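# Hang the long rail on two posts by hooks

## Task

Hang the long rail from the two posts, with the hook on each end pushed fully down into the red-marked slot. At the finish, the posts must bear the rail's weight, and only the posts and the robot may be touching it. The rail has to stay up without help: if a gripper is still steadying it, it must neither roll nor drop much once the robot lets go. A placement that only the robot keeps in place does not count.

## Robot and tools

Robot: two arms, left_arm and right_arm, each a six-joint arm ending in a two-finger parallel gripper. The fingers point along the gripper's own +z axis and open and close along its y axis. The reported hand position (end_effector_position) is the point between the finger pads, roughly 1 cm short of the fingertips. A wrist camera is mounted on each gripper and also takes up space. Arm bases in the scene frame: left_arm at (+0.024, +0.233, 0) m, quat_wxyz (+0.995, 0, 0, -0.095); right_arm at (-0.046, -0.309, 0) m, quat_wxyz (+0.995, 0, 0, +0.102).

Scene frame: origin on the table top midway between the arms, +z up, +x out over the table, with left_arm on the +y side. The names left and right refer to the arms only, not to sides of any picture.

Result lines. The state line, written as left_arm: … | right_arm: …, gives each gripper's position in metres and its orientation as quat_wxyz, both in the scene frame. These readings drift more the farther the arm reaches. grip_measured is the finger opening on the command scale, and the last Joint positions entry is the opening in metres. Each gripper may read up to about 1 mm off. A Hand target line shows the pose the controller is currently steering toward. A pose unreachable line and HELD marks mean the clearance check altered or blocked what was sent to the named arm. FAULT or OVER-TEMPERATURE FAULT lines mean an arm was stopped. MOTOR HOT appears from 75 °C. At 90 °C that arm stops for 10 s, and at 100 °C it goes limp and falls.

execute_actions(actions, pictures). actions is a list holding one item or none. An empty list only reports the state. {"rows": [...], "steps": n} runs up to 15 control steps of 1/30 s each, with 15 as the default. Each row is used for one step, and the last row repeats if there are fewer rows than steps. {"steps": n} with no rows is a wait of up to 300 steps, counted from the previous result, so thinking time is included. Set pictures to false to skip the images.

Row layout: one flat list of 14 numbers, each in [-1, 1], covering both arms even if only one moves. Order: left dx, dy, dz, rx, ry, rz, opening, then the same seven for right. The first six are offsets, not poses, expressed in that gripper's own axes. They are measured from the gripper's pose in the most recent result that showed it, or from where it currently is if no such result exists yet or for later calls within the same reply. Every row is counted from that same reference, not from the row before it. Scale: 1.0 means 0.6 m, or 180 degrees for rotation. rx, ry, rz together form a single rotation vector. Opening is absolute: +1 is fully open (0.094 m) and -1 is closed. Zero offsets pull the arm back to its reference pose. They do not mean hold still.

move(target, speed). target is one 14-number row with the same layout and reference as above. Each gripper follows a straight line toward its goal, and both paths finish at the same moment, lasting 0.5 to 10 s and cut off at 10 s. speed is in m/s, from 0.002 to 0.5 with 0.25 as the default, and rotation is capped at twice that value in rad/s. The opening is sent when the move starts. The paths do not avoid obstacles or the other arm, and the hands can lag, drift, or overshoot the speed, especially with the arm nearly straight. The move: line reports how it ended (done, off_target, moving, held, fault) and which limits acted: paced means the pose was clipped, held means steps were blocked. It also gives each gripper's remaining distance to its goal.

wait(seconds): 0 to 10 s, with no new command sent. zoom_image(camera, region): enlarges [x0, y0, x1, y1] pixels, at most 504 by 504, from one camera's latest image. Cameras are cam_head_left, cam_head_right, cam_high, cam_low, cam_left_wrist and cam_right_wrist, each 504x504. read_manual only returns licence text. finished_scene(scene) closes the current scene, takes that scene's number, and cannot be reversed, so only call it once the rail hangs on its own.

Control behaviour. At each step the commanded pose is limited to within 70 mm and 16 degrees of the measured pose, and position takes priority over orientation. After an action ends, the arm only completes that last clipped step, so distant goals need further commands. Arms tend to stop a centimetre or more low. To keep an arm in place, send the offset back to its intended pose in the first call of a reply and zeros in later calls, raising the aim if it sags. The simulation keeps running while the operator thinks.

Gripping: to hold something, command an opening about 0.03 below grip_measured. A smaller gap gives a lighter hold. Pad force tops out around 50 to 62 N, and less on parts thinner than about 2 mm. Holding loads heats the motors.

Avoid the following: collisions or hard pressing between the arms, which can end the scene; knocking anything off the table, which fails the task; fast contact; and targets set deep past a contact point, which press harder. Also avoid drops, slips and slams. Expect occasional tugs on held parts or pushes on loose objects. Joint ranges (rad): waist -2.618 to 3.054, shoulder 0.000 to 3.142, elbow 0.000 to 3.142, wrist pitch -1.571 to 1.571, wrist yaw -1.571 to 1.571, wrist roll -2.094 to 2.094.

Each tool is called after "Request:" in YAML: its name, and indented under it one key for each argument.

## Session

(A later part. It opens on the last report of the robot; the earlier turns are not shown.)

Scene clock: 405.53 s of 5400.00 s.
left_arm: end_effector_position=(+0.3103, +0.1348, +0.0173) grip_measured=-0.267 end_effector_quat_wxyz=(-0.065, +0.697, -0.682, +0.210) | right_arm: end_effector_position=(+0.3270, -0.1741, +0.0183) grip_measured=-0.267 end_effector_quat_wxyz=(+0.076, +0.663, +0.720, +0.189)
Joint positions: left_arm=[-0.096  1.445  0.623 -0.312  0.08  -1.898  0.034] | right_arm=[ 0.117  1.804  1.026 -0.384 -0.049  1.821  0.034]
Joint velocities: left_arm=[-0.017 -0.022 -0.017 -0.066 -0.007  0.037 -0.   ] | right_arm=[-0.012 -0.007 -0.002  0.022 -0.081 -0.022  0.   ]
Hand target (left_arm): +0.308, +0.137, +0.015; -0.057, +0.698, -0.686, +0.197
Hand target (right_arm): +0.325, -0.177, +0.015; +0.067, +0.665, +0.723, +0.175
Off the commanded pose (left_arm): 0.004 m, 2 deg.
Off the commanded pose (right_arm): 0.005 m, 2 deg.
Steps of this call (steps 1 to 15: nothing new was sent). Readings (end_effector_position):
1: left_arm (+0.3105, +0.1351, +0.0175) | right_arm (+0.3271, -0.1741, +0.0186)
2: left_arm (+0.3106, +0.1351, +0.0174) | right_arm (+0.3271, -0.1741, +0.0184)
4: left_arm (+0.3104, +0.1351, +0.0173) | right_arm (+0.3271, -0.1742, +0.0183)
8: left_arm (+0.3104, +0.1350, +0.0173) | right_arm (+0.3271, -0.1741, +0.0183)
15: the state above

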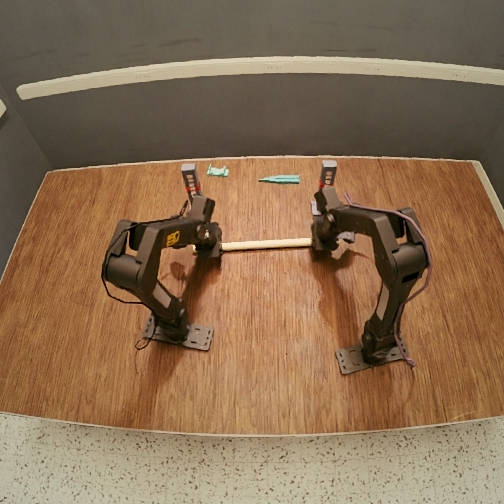

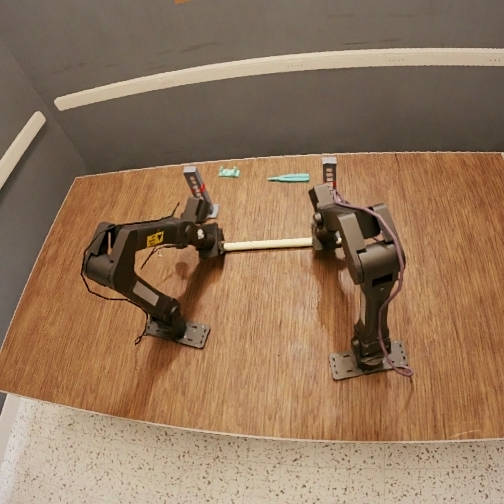

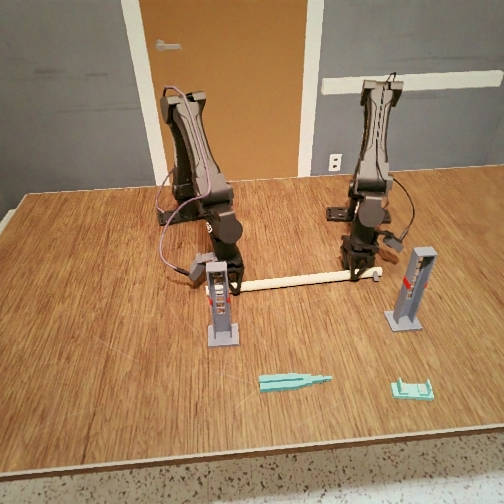

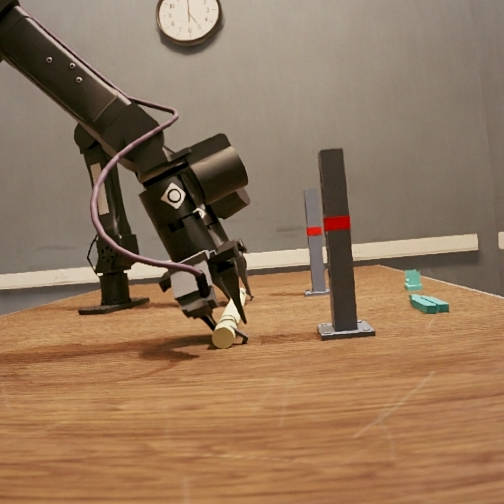

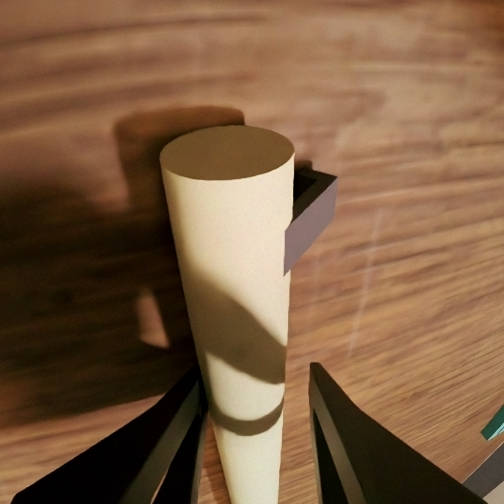

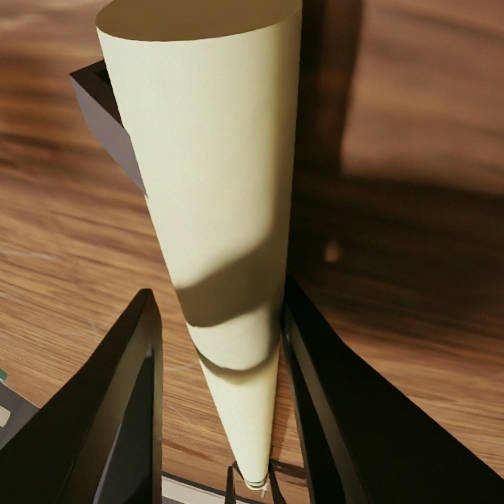

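Request:
execute_actions:
  actions:
    - {"rows": [[0,0.005,0.002,0,0,0,-0.285,0,-0.005,0.003,0,0,0,-0.285],[0,0.0055,0.002,0,0,0,-0.305,0,-0.0055,0.003,0,0,0,-0.305],[0,0.006,0.002,0,0,0,-0.325,0,-0.006,0.003,0,0,0,-0.325],[0,0.0065,0.002,0,0,0,-0.345,0,-0.0065,0.003,0,0,0,-0.345],[0,0.007,0.003,0,0,0,-0.365,0,-0.007,0.004,0,0,0,-0.365],[0,0.008,0.003,0,0,0,-0.385,0,-0.008,0.004,0,0,0,-0.385],[0,0.009,0.003,0,0,0,-0.405,0,-0.009,0.004,0,0,0,-0.405],[0,0.010,0.003,0,0,0,-0.425,0,-0.010,0.004,0,0,0,-0.425],[0,0.011,0.003,0,0,0,-0.44,0,-0.011,0.004,0,0,0,-0.44],[0,0.012,0.003,0,0,0,-0.455,0,-0.012,0.004,0,0,0,-0.455],[0,0.012,0.003,0,0,0,-0.47,0,-0.012,0.004,0,0,0,-0.47],[0,0.012,0.003,0,0,0,-0.48,0,-0.012,0.004,0,0,0,-0.48],[0,0.012,0.003,0,0,0,-0.49,0,-0.012,0.004,0,0,0,-0.49],[0,0.012,0.003,0,0,0,-0.50,0,-0.012,0.004,0,0,0,-0.50],[0,0.012,0.003,0,0,0,-0.51,0,-0.012,0.004,0,0,0,-0.51]], "steps": 15}
  pictures: false

Request:
wait:
  seconds: 0.4

Request:
zoom_image:
  camera: "cam_low"
  region: [170, 260, 290, 360]

Scene clock: 427.20 s of 5400.00 s.
left_arm: end_effector_position=(+0.3089, +0.1345, +0.0155) grip_measured=-0.479 end_effector_quat_wxyz=(-0.064, +0.698, -0.682, +0.211) | right_arm: end_effector_position=(+0.3257, -0.1743, +0.0165) grip_measured=-0.481 end_effector_quat_wxyz=(+0.075, +0.663, +0.720, +0.189)
Joint positions: left_arm=[-0.097  1.445  0.615 -0.304  0.082 -1.9    0.024] | right_arm=[ 0.117  1.804  1.018 -0.377 -0.05   1.821  0.024]
Joint velocities: left_arm=[ 0.012  0.007 -0.012 -0.037 -0.037  0.007 -0.   ] | right_arm=[-0.007  0.007 -0.017  0.037  0.007 -0.037 -0.001]
Hand target (left_arm): +0.304, +0.134, +0.013; -0.065, +0.697, -0.682, +0.210
Hand target (right_arm): +0.321, -0.174, +0.013; +0.076, +0.663, +0.720, +0.189
Off the commanded pose (left_arm): 0.005 m, 0 deg.
Off the commanded pose (right_arm): 0.005 m, 0 deg.
Steps of this call (steps 1 to 90: nothing new was sent; then 18.17 s passed at rest; steps 91 to 105: all 15 steps of this action). Readings (end_effector_position):
91: left_arm (+0.3105, +0.1348, +0.0174) | right_arm (+0.3271, -0.1741, +0.0183)
92: left_arm (+0.3105, +0.1348, +0.0174) | right_arm (+0.3271, -0.1741, +0.0183)
94: left_arm (+0.3102, +0.1348, +0.0171) | right_arm (+0.3271, -0.1740, +0.0183)
98: left_arm (+0.3092, +0.1349, +0.0160) | right_arm (+0.3262, -0.1742, +0.0172)
105: the state above

Scene clock: 427.60 s of 5400.00 s.
left_arm: end_effector_position=(+0.3089, +0.1345, +0.0155) grip_measured=-0.479 end_effector_quat_wxyz=(-0.064, +0.698, -0.682, +0.211) | right_arm: end_effector_position=(+0.3257, -0.1743, +0.0165) grip_measured=-0.481 end_effector_quat_wxyz=(+0.075, +0.663, +0.720, +0.189)
Joint positions: left_arm=[-0.097  1.445  0.615 -0.304  0.082 -1.9    0.024] | right_arm=[ 0.117  1.804  1.018 -0.377 -0.05   1.821  0.024]
Joint velocities: left_arm=[-0.007  0.012 -0.007  0.007 -0.022  0.051 -0.001] | right_arm=[-0.007  0.017 -0.002  0.007  0.007 -0.066 -0.   ]
Hand target (left_arm): +0.304, +0.134, +0.013; -0.065, +0.697, -0.682, +0.210
Hand target (right_arm): +0.321, -0.174, +0.013; +0.076, +0.663, +0.720, +0.189
Off the commanded pose (left_arm): 0.005 m, 0 deg.
Off the commanded pose (right_arm): 0.005 m, 0 deg.
Steps of this call (steps 1 to 12: nothing new was sent). Readings (end_effector_position):
1: left_arm (+0.3089, +0.1345, +0.0155) | right_arm (+0.3257, -0.1743, +0.0165)
2: left_arm (+0.3089, +0.1345, +0.0155) | right_arm (+0.3257, -0.1743, +0.0165)
4: left_arm (+0.3089, +0.1345, +0.0155) | right_arm (+0.3257, -0.1743, +0.0165)
8: left_arm (+0.3089, +0.1345, +0.0155) | right_arm (+0.3257, -0.1743, +0.0165)
12: the state above

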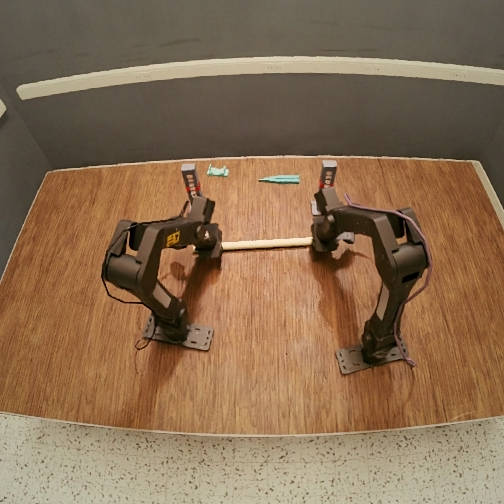

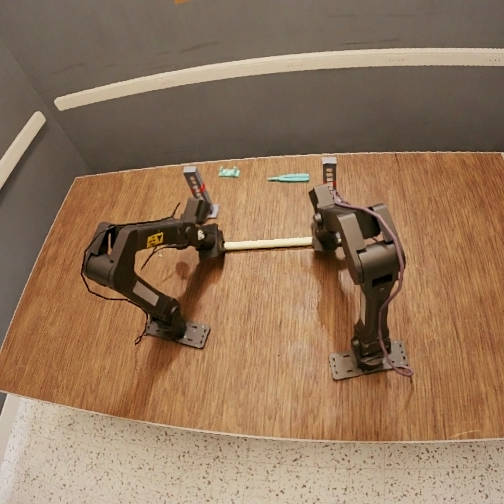

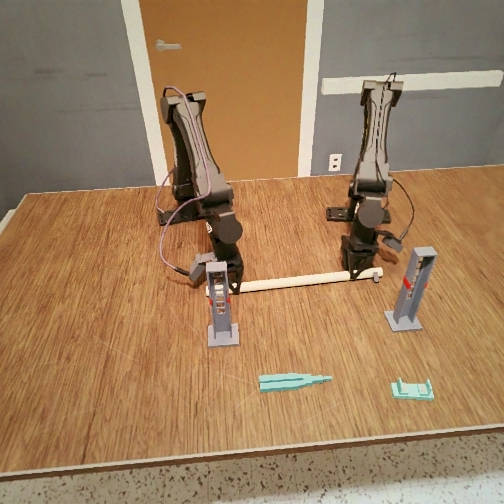

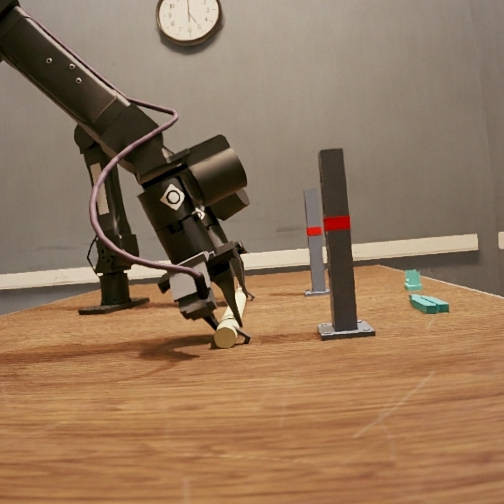

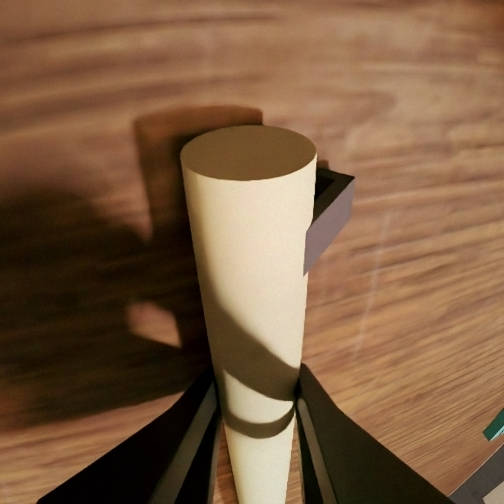

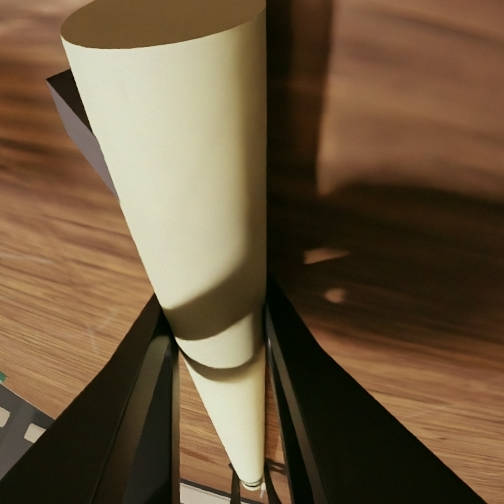

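Region (170, 260, 290, 360) of cam_low's 504x504 image, scaled by 4.200, with more detail than that image has.

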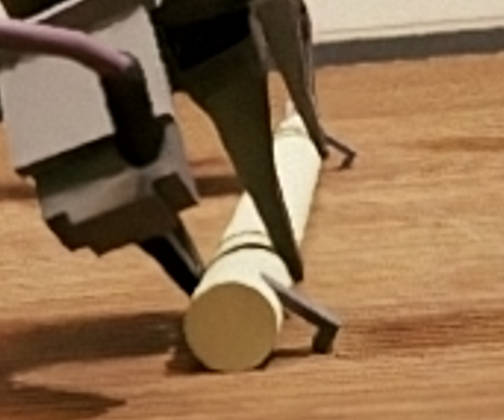

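Request:
move:
  target: [-0.0087,-0.2052,-0.1560,0.2240,0.0187,0.0672,-0.515,0.0725,0.1755,-0.1653,-0.2329,-0.0152,-0.0192,-0.515]
  speed: 0.12

Request:
zoom_image:
  camera: "cam_low"
  region: [230, 180, 370, 280]

Scene clock: 502.70 s of 5400.00 s.
left_arm: end_effector_position=(+0.3800, +0.1661, +0.1240) grip_measured=-0.479 end_effector_quat_wxyz=(-0.277, +0.575, -0.646, +0.419) | right_arm: end_effector_position=(+0.3781, -0.1432, +0.1298) grip_measured=-0.481 end_effector_quat_wxyz=(+0.300, +0.590, +0.638, +0.394)
Joint positions: left_arm=[ 0.055  1.198  0.475  0.201  0.108 -1.652  0.024] | right_arm=[0.263 1.598 0.839 0.206 0.253 1.819 0.024]
Joint velocities: left_arm=[ 0.002  0.002 -0.007  0.081 -0.022  0.007 -0.   ] | right_arm=[-0.002  0.012  0.002  0.007 -0.022 -0.007 -0.   ]
Hand target (left_arm): +0.387, +0.168, +0.144; +0.302, -0.558, +0.634, -0.442
Hand target (right_arm): +0.382, -0.144, +0.154; +0.325, +0.579, +0.619, +0.420
Off the commanded pose (left_arm): 0.022 m, 5 deg.
Off the commanded pose (right_arm): 0.023 m, 5 deg.
After step 90, 68.50 s passed at rest.
move: off_target (left_arm, right_arm)

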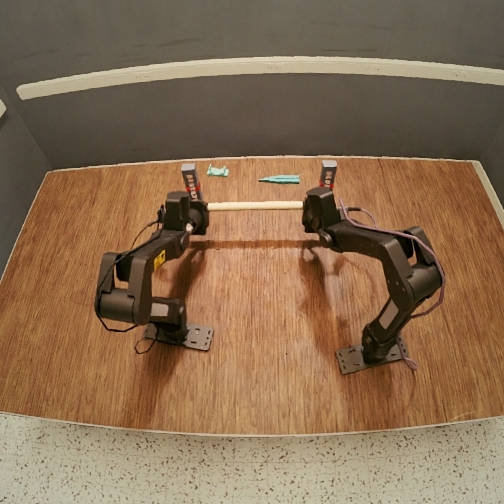

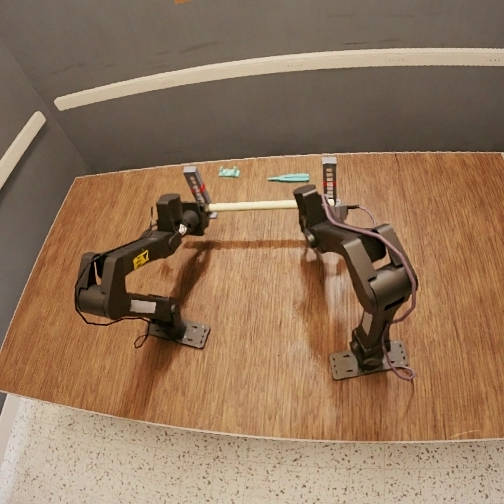

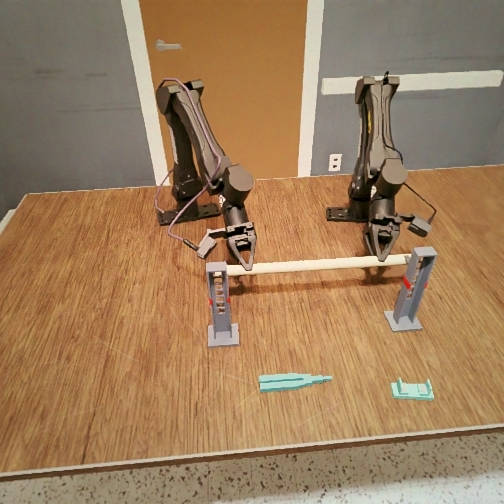

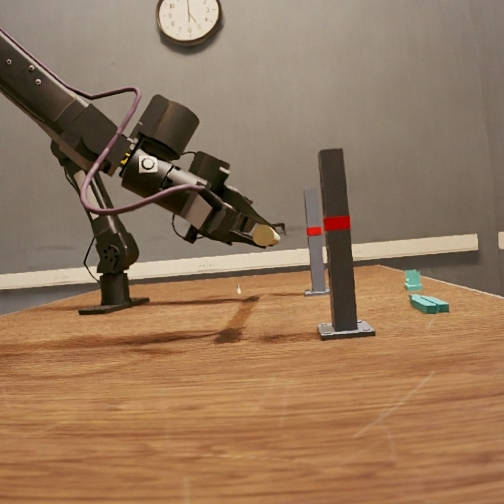

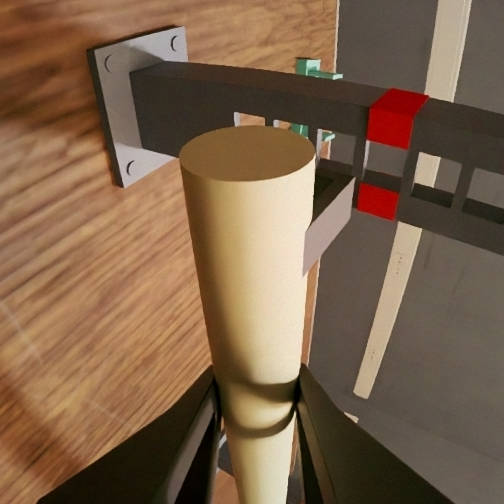

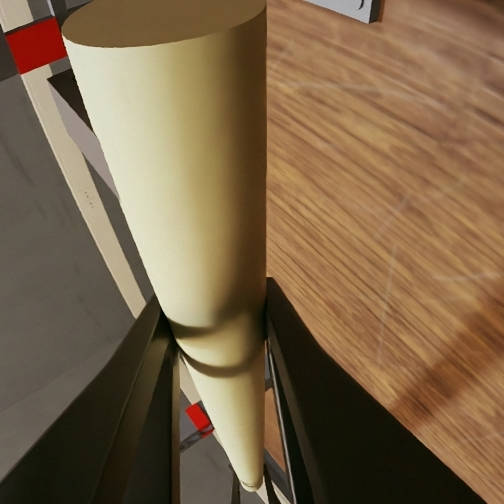

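Region (230, 180, 370, 280) of cam_low's 504x504 image, scaled by 3.600, with more detail than that image has; it fills the top 360 rows of this view, and the rest is white.

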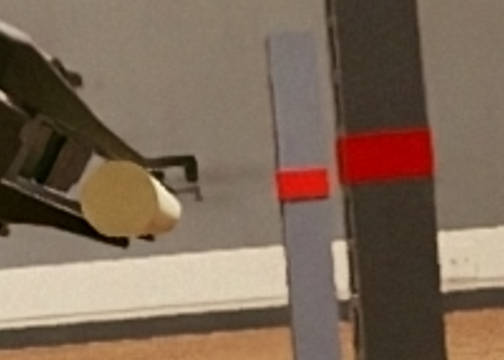

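Request:
zoom_image:
  camera: "cam_left_wrist"
  region: [280, 60, 500, 280]

Request:
zoom_image:
  camera: "cam_head_left"
  region: [160, 150, 360, 240]

Request:
zoom_image:
  camera: "cam_high"
  region: [190, 230, 450, 320]

Region (280, 60, 500, 280) of cam_left_wrist's 504x504 image, scaled by 2.291, with more detail than that image has.

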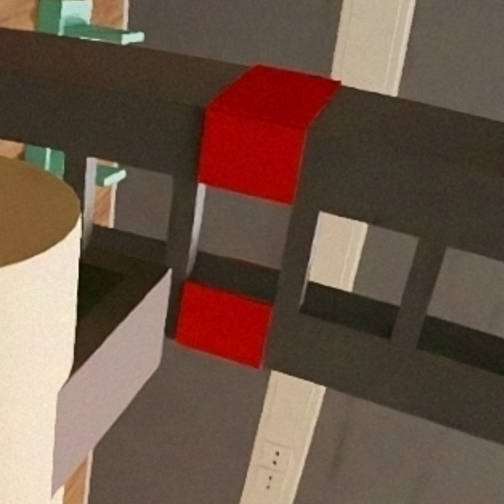

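Region (160, 150, 360, 240) of cam_head_left's 504x504 image, scaled by 2.520, with more detail than that image has; it fills the top 227 rows of this view, and the rest is white.

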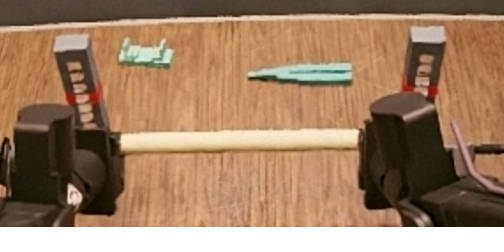

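Region (190, 230, 450, 320) of cam_high's 504x504 image, scaled by 1.938, with more detail than that image has; it fills the top 174 rows of this view, and the rest is white.

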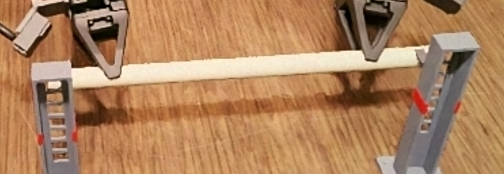

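Request:
execute_actions:
  actions:
    - {"rows": [[-0.0011,-0.0353,-0.0067,0.0249,0.0006,0.0052,-0.515,0.0005,0.0384,-0.0142,-0.0270,-0.0013,0.0013,-0.515],[-0.0005,-0.0368,-0.0051,0.0252,0.0006,0.0053,-0.515,-0.0005,0.0400,-0.0127,-0.0273,-0.0013,0.0013,-0.515],[0.0004,-0.0392,-0.0027,0.0257,0.0006,0.0054,-0.515,-0.0019,0.0424,-0.0103,-0.0277,-0.0013,0.0012,-0.515],[0.0015,-0.0422,0.0005,0.0262,0.0006,0.0055,-0.515,-0.0038,0.0456,-0.0072,-0.0283,-0.0013,0.0011,-0.515],[0.0029,-0.0458,0.0043,0.0269,0.0006,0.0057,-0.515,-0.0060,0.0493,-0.0035,-0.0290,-0.0013,0.0010,-0.515],[0.0044,-0.0498,0.0084,0.0277,0.0006,0.0058,-0.515,-0.0085,0.0534,0.0005,-0.0298,-0.0013,0.0009,-0.515],[0.0059,-0.0540,0.0128,0.0285,0.0006,0.0060,-0.515,-0.0110,0.0578,0.0048,-0.0305,-0.0013,0.0008,-0.515],[0.0076,-0.0582,0.0172,0.0293,0.0006,0.0062,-0.515,-0.0137,0.0622,0.0091,-0.0314,-0.0013,0.0007,-0.515],[0.0091,-0.0624,0.0216,0.0301,0.0006,0.0064,-0.515,-0.0162,0.0666,0.0134,-0.0321,-0.0013,0.0006,-0.515],[0.0106,-0.0664,0.0257,0.0309,0.0006,0.0065,-0.515,-0.0187,0.0707,0.0174,-0.0329,-0.0013,0.0005,-0.515],[0.0120,-0.0700,0.0295,0.0316,0.0006,0.0067,-0.515,-0.0209,0.0744,0.0211,-0.0336,-0.0013,0.0005,-0.515],[0.0131,-0.0730,0.0327,0.0321,0.0006,0.0068,-0.515,-0.0228,0.0776,0.0242,-0.0342,-0.0013,0.0004,-0.515],[0.0140,-0.0754,0.0351,0.0326,0.0006,0.0069,-0.515,-0.0242,0.0800,0.0266,-0.0346,-0.0013,0.0003,-0.515],[0.0146,-0.0769,0.0367,0.0329,0.0006,0.0070,-0.515,-0.0252,0.0816,0.0281,-0.0349,-0.0013,0.0003,-0.515],[0.0148,-0.0775,0.0373,0.0330,0.0006,0.0070,-0.515,-0.0255,0.0822,0.0287,-0.0350,-0.0013,0.0003,-0.515]], "steps": 15}
  pictures: false

Request:
wait:
  seconds: 0.6

Request:
zoom_image:
  camera: "cam_low"
  region: [260, 190, 360, 270]

Request:
zoom_image:
  camera: "cam_left_wrist"
  region: [280, 60, 500, 280]

Scene clock: 623.20 s of 5400.00 s.
left_arm: end_effector_position=(+0.3982, +0.1542, +0.1236) grip_measured=-0.479 end_effector_quat_wxyz=(-0.273, +0.570, -0.651, +0.421) | right_arm: end_effector_position=(+0.3956, -0.1554, +0.1276) grip_measured=-0.481 end_effector_quat_wxyz=(+0.303, +0.591, +0.636, +0.393)
Joint positions: left_arm=[ 0.026  1.297  0.536  0.24   0.097 -1.659  0.024] | right_arm=[0.207 1.643 0.874 0.224 0.211 1.79  0.024]
Joint velocities: left_arm=[-0.032  0.232  0.178  0.066 -0.037 -0.037 -0.001] | right_arm=[-0.11   0.139  0.164 -0.007 -0.081 -0.125 -0.   ]
Hand target (left_arm): +0.417, +0.154, +0.155; +0.309, -0.553, +0.629, -0.449
Hand target (right_arm): +0.416, -0.157, +0.163; +0.334, +0.574, +0.614, +0.427
Off the commanded pose (left_arm): 0.038 m, 6 deg.
Off the commanded pose (right_arm): 0.042 m, 6 deg.
Steps of this call (steps 1 to 90: nothing new was sent; then 117.00 s passed at rest; steps 91 to 105: all 15 steps of this action). Readings (end_effector_position):
91: left_arm (+0.3802, +0.1663, +0.1242) | right_arm (+0.3783, -0.1432, +0.1302)
92: left_arm (+0.3802, +0.1663, +0.1242) | right_arm (+0.3783, -0.1432, +0.1302)
94: left_arm (+0.3803, +0.1662, +0.1245) | right_arm (+0.3784, -0.1431, +0.1304)
98: left_arm (+0.3831, +0.1645, +0.1229) | right_arm (+0.3801, -0.1453, +0.1305)
105: the state above

Scene clock: 623.80 s of 5400.00 s.
left_arm: end_effector_position=(+0.4024, +0.1550, +0.1266) grip_measured=-0.479 end_effector_quat_wxyz=(-0.279, +0.569, -0.648, +0.423) | right_arm: end_effector_position=(+0.3995, -0.1548, +0.1312) grip_measured=-0.481 end_effector_quat_wxyz=(+0.305, +0.587, +0.635, +0.398)
Joint positions: left_arm=[ 0.025  1.307  0.545  0.252  0.087 -1.659  0.024] | right_arm=[0.202 1.649 0.884 0.232 0.204 1.782 0.024]
Joint velocities: left_arm=[-0.017 -0.022 -0.002  0.095  0.081  0.022  0.   ] | right_arm=[ 0.002  0.017  0.002  0.051 -0.022 -0.095  0.   ]
Hand target (left_arm): +0.417, +0.154, +0.155; +0.309, -0.553, +0.629, -0.449
Hand target (right_arm): +0.416, -0.157, +0.163; +0.334, +0.574, +0.614, +0.427
Off the commanded pose (left_arm): 0.033 m, 5 deg.
Off the commanded pose (right_arm): 0.037 m, 6 deg.
Steps of this call (steps 1 to 18: nothing new was sent). Readings (end_effector_position):
1: left_arm (+0.4000, +0.1541, +0.1243) | right_arm (+0.3974, -0.1555, +0.1286)
2: left_arm (+0.4012, +0.1543, +0.1252) | right_arm (+0.3984, -0.1556, +0.1293)
4: left_arm (+0.4021, +0.1547, +0.1263) | right_arm (+0.3993, -0.1551, +0.1306)
8: left_arm (+0.4024, +0.1550, +0.1266) | right_arm (+0.3995, -0.1549, +0.1311)
18: the state above

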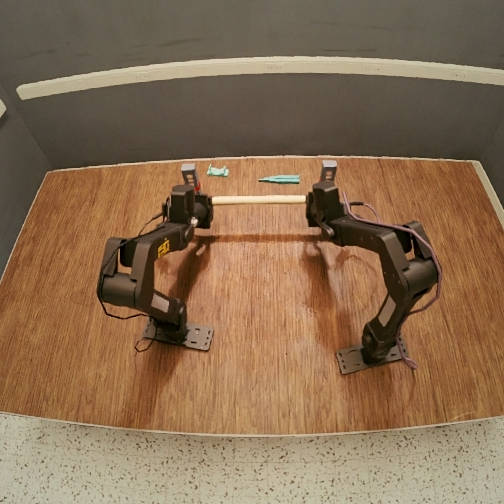

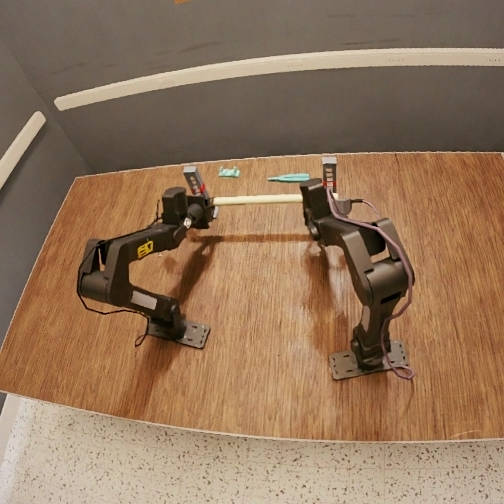

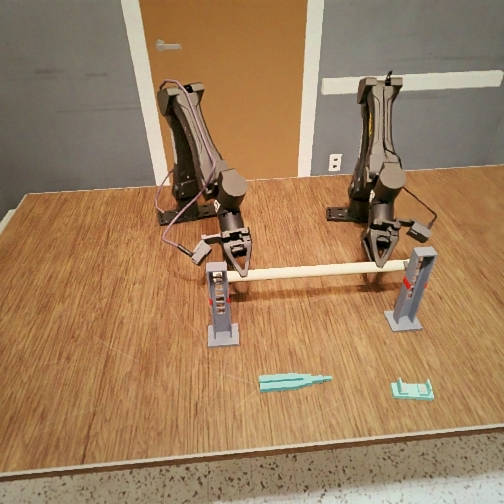

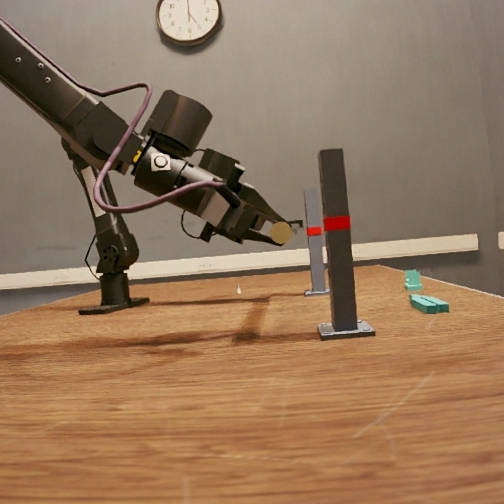

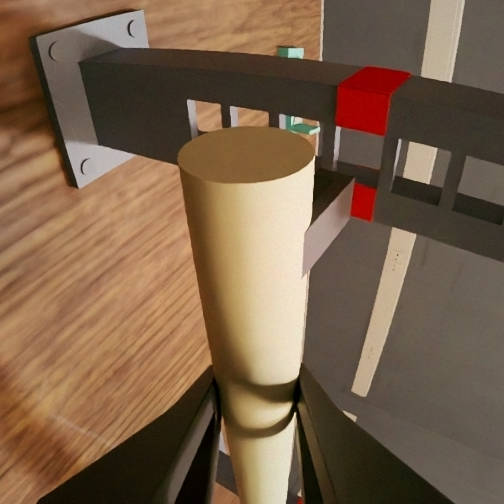

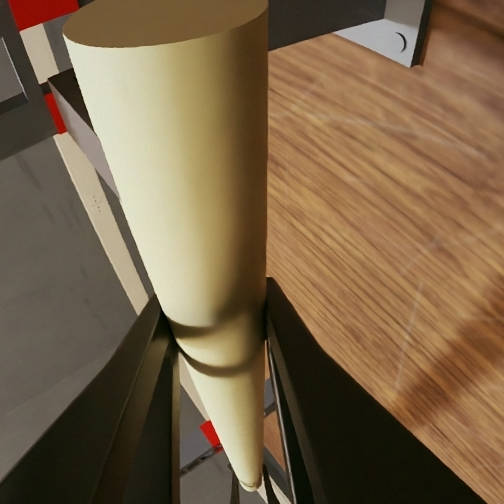

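Region (260, 190, 360, 270) of cam_low's 504x504 image, scaled by 5.040, with more detail than that image has; it fills the top 403 rows of this view, and the rest is white.

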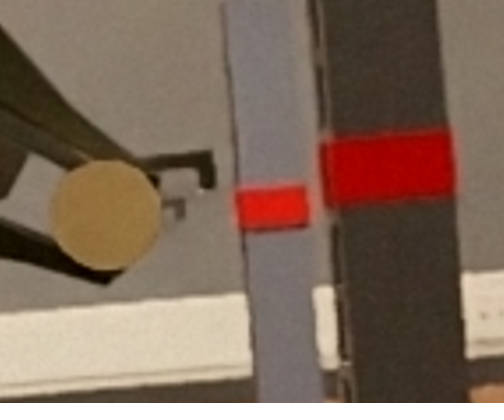

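Region (280, 60, 500, 280) of cam_left_wrist's 504x504 image, scaled by 2.291, with more detail than that image has.

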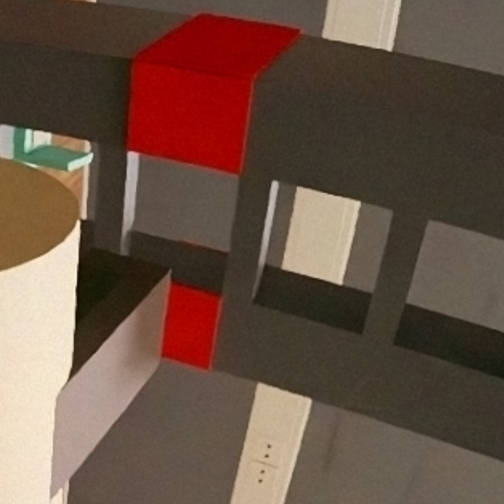

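Request:
execute_actions:
  actions:
    - {"rows": [[0.0020,-0.0541,-0.0002,0.0295,-0.0022,0.0031,-0.515,-0.0030,0.0607,-0.0008,-0.0304,-0.0015,0.0008,-0.515],[0.0014,-0.0550,0.0019,0.0296,-0.0025,0.0030,-0.515,-0.0033,0.0617,0.0017,-0.0304,-0.0013,0.0007,-0.515],[0.0009,-0.0559,0.0040,0.0296,-0.0027,0.0028,-0.515,-0.0035,0.0628,0.0042,-0.0304,-0.0010,0.0005,-0.515],[0.0003,-0.0568,0.0060,0.0296,-0.0029,0.0027,-0.515,-0.0037,0.0638,0.0067,-0.0303,-0.0008,0.0004,-0.515],[-0.0002,-0.0577,0.0081,0.0297,-0.0031,0.0026,-0.515,-0.0039,0.0649,0.0092,-0.0303,-0.0006,0.0003,-0.515],[-0.0008,-0.0587,0.0101,0.0297,-0.0034,0.0025,-0.515,-0.0042,0.0660,0.0118,-0.0303,-0.0004,0.0002,-0.515],[-0.0013,-0.0596,0.0122,0.0297,-0.0036,0.0023,-0.515,-0.0044,0.0670,0.0143,-0.0303,-0.0001,0.0000,-0.515],[-0.0018,-0.0605,0.0142,0.0298,-0.0038,0.0022,-0.515,-0.0046,0.0681,0.0168,-0.0303,0.0001,-0.0001,-0.515],[-0.0024,-0.0614,0.0163,0.0298,-0.0040,0.0021,-0.515,-0.0048,0.0691,0.0193,-0.0302,0.0003,-0.0002,-0.515],[-0.0029,-0.0623,0.0183,0.0298,-0.0043,0.0020,-0.515,-0.0051,0.0702,0.0218,-0.0302,0.0006,-0.0004,-0.515],[-0.0035,-0.0632,0.0204,0.0299,-0.0045,0.0018,-0.515,-0.0053,0.0712,0.0243,-0.0302,0.0008,-0.0005,-0.515],[-0.0040,-0.0641,0.0224,0.0299,-0.0047,0.0017,-0.515,-0.0055,0.0723,0.0268,-0.0302,0.0010,-0.0006,-0.515]], "steps": 15}
  pictures: false

Request:
wait:
  seconds: 0.5

Request:
zoom_image:
  camera: "cam_low"
  region: [260, 190, 360, 270]

Request:
zoom_image:
  camera: "cam_left_wrist"
  region: [280, 60, 500, 280]

Request:
zoom_image:
  camera: "cam_right_wrist"
  region: [0, 0, 200, 200]

Scene clock: 710.37 s of 5400.00 s.
left_arm: end_effector_position=(+0.4148, +0.1545, +0.1238) grip_measured=-0.479 end_effector_quat_wxyz=(-0.280, +0.573, -0.646, +0.419) | right_arm: end_effector_position=(+0.4151, -0.1553, +0.1278) grip_measured=-0.481 end_effector_quat_wxyz=(+0.303, +0.587, +0.637, +0.397)
Joint positions: left_arm=[ 0.025  1.37   0.583  0.271  0.078 -1.663  0.024] | right_arm=[0.181 1.706 0.937 0.234 0.182 1.77  0.024]
Joint velocities: left_arm=[ 0.012  0.076  0.017  0.051 -0.037 -0.051  0.   ] | right_arm=[-0.046  0.066  0.042 -0.037 -0.037  0.051  0.   ]
Hand target (left_arm): +0.431, +0.155, +0.154; +0.311, -0.558, +0.626, -0.447
Hand target (right_arm): +0.433, -0.156, +0.161; +0.331, +0.572, +0.616, +0.428
Off the commanded pose (left_arm): 0.035 m, 6 deg.
Off the commanded pose (right_arm): 0.039 m, 6 deg.
Steps of this call (steps 1 to 90: nothing new was sent; then 83.07 s passed at rest; steps 91 to 105: all 15 steps of this action). Readings (end_effector_position):
91: left_arm (+0.4024, +0.1550, +0.1266) | right_arm (+0.3995, -0.1548, +0.1312)
92: left_arm (+0.4024, +0.1550, +0.1266) | right_arm (+0.3995, -0.1547, +0.1312)
94: left_arm (+0.4025, +0.1551, +0.1262) | right_arm (+0.3997, -0.1548, +0.1310)
98: left_arm (+0.4068, +0.1548, +0.1255) | right_arm (+0.4053, -0.1550, +0.1301)
105: the state above

Scene clock: 710.87 s of 5400.00 s.
left_arm: end_effector_position=(+0.4153, +0.1547, +0.1238) grip_measured=-0.479 end_effector_quat_wxyz=(-0.281, +0.573, -0.646, +0.419) | right_arm: end_effector_position=(+0.4155, -0.1550, +0.1277) grip_measured=-0.481 end_effector_quat_wxyz=(+0.302, +0.587, +0.637, +0.398)
Joint positions: left_arm=[ 0.025  1.372  0.584  0.273  0.077 -1.664  0.024] | right_arm=[0.18  1.708 0.939 0.235 0.18  1.77  0.024]
Joint velocities: left_arm=[-0.002 -0.027 -0.012 -0.007  0.022  0.022  0.001] | right_arm=[-0.002  0.002 -0.007  0.007  0.007 -0.007 -0.001]
Hand target (left_arm): +0.431, +0.155, +0.154; +0.311, -0.558, +0.626, -0.448
Hand target (right_arm): +0.433, -0.156, +0.161; +0.331, +0.572, +0.616, +0.428
Off the commanded pose (left_arm): 0.034 m, 6 deg.
Off the commanded pose (right_arm): 0.038 m, 6 deg.
Steps of this call (steps 1 to 15: nothing new was sent). Readings (end_effector_position):
1: left_arm (+0.4151, +0.1545, +0.1237) | right_arm (+0.4154, -0.1552, +0.1276)
2: left_arm (+0.4152, +0.1545, +0.1237) | right_arm (+0.4155, -0.1551, +0.1276)
4: left_arm (+0.4153, +0.1547, +0.1237) | right_arm (+0.4155, -0.1550, +0.1276)
8: left_arm (+0.4153, +0.1547, +0.1238) | right_arm (+0.4155, -0.1550, +0.1277)
15: the state above

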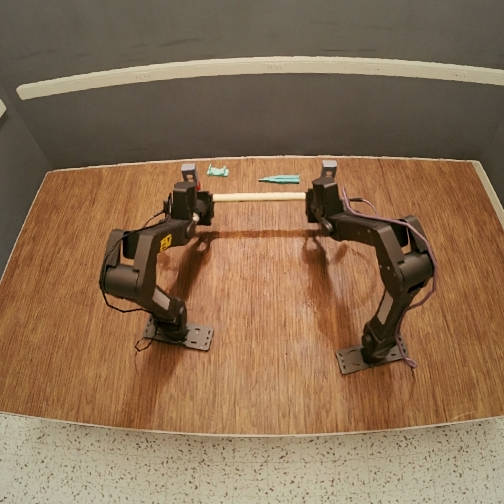

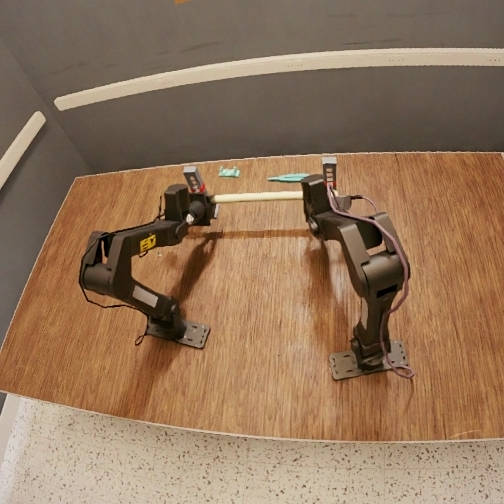

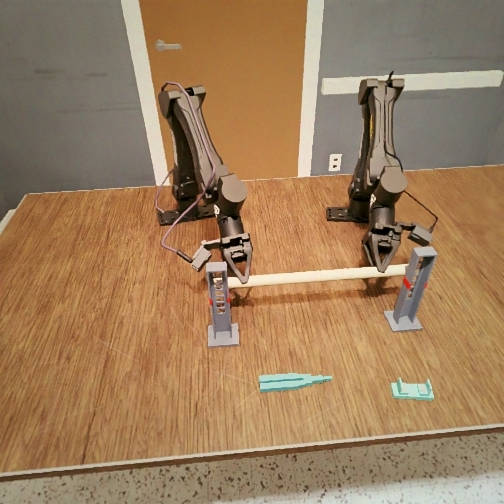

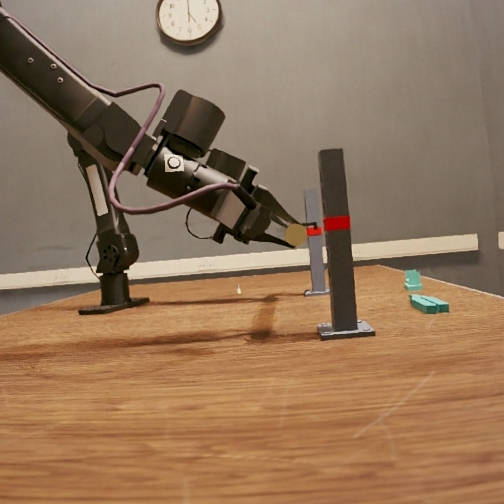

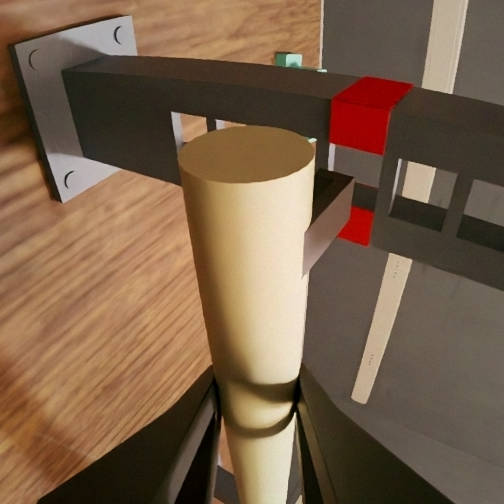

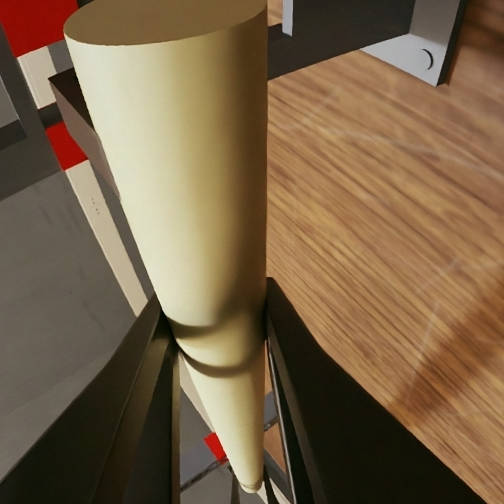

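Region (260, 190, 360, 270) of cam_low's 504x504 image, scaled by 5.040, with more detail than that image has; it fills the top 403 rows of this view, and the rest is white.

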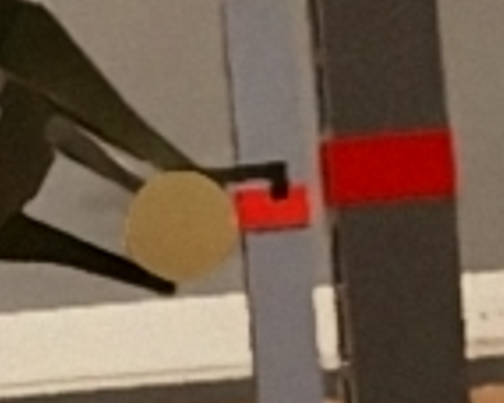

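Region (280, 60, 500, 280) of cam_left_wrist's 504x504 image, scaled by 2.291, with more detail than that image has.

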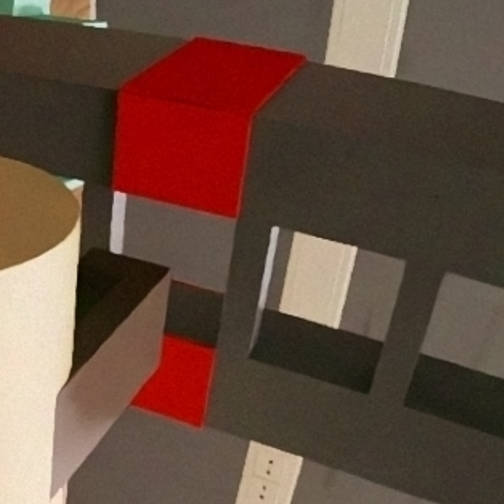

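Region (0, 0, 200, 200) of cam_right_wrist's 504x504 image, scaled by 2.520, with more detail than that image has.

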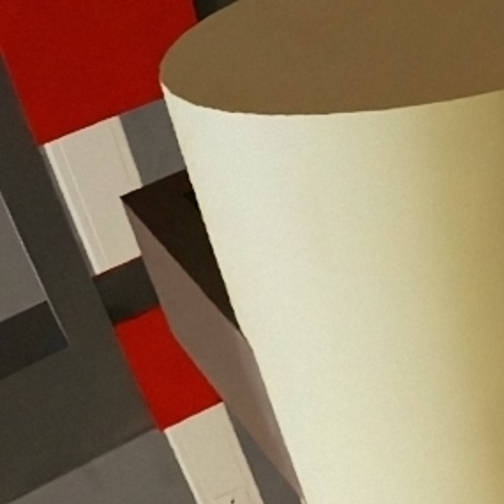

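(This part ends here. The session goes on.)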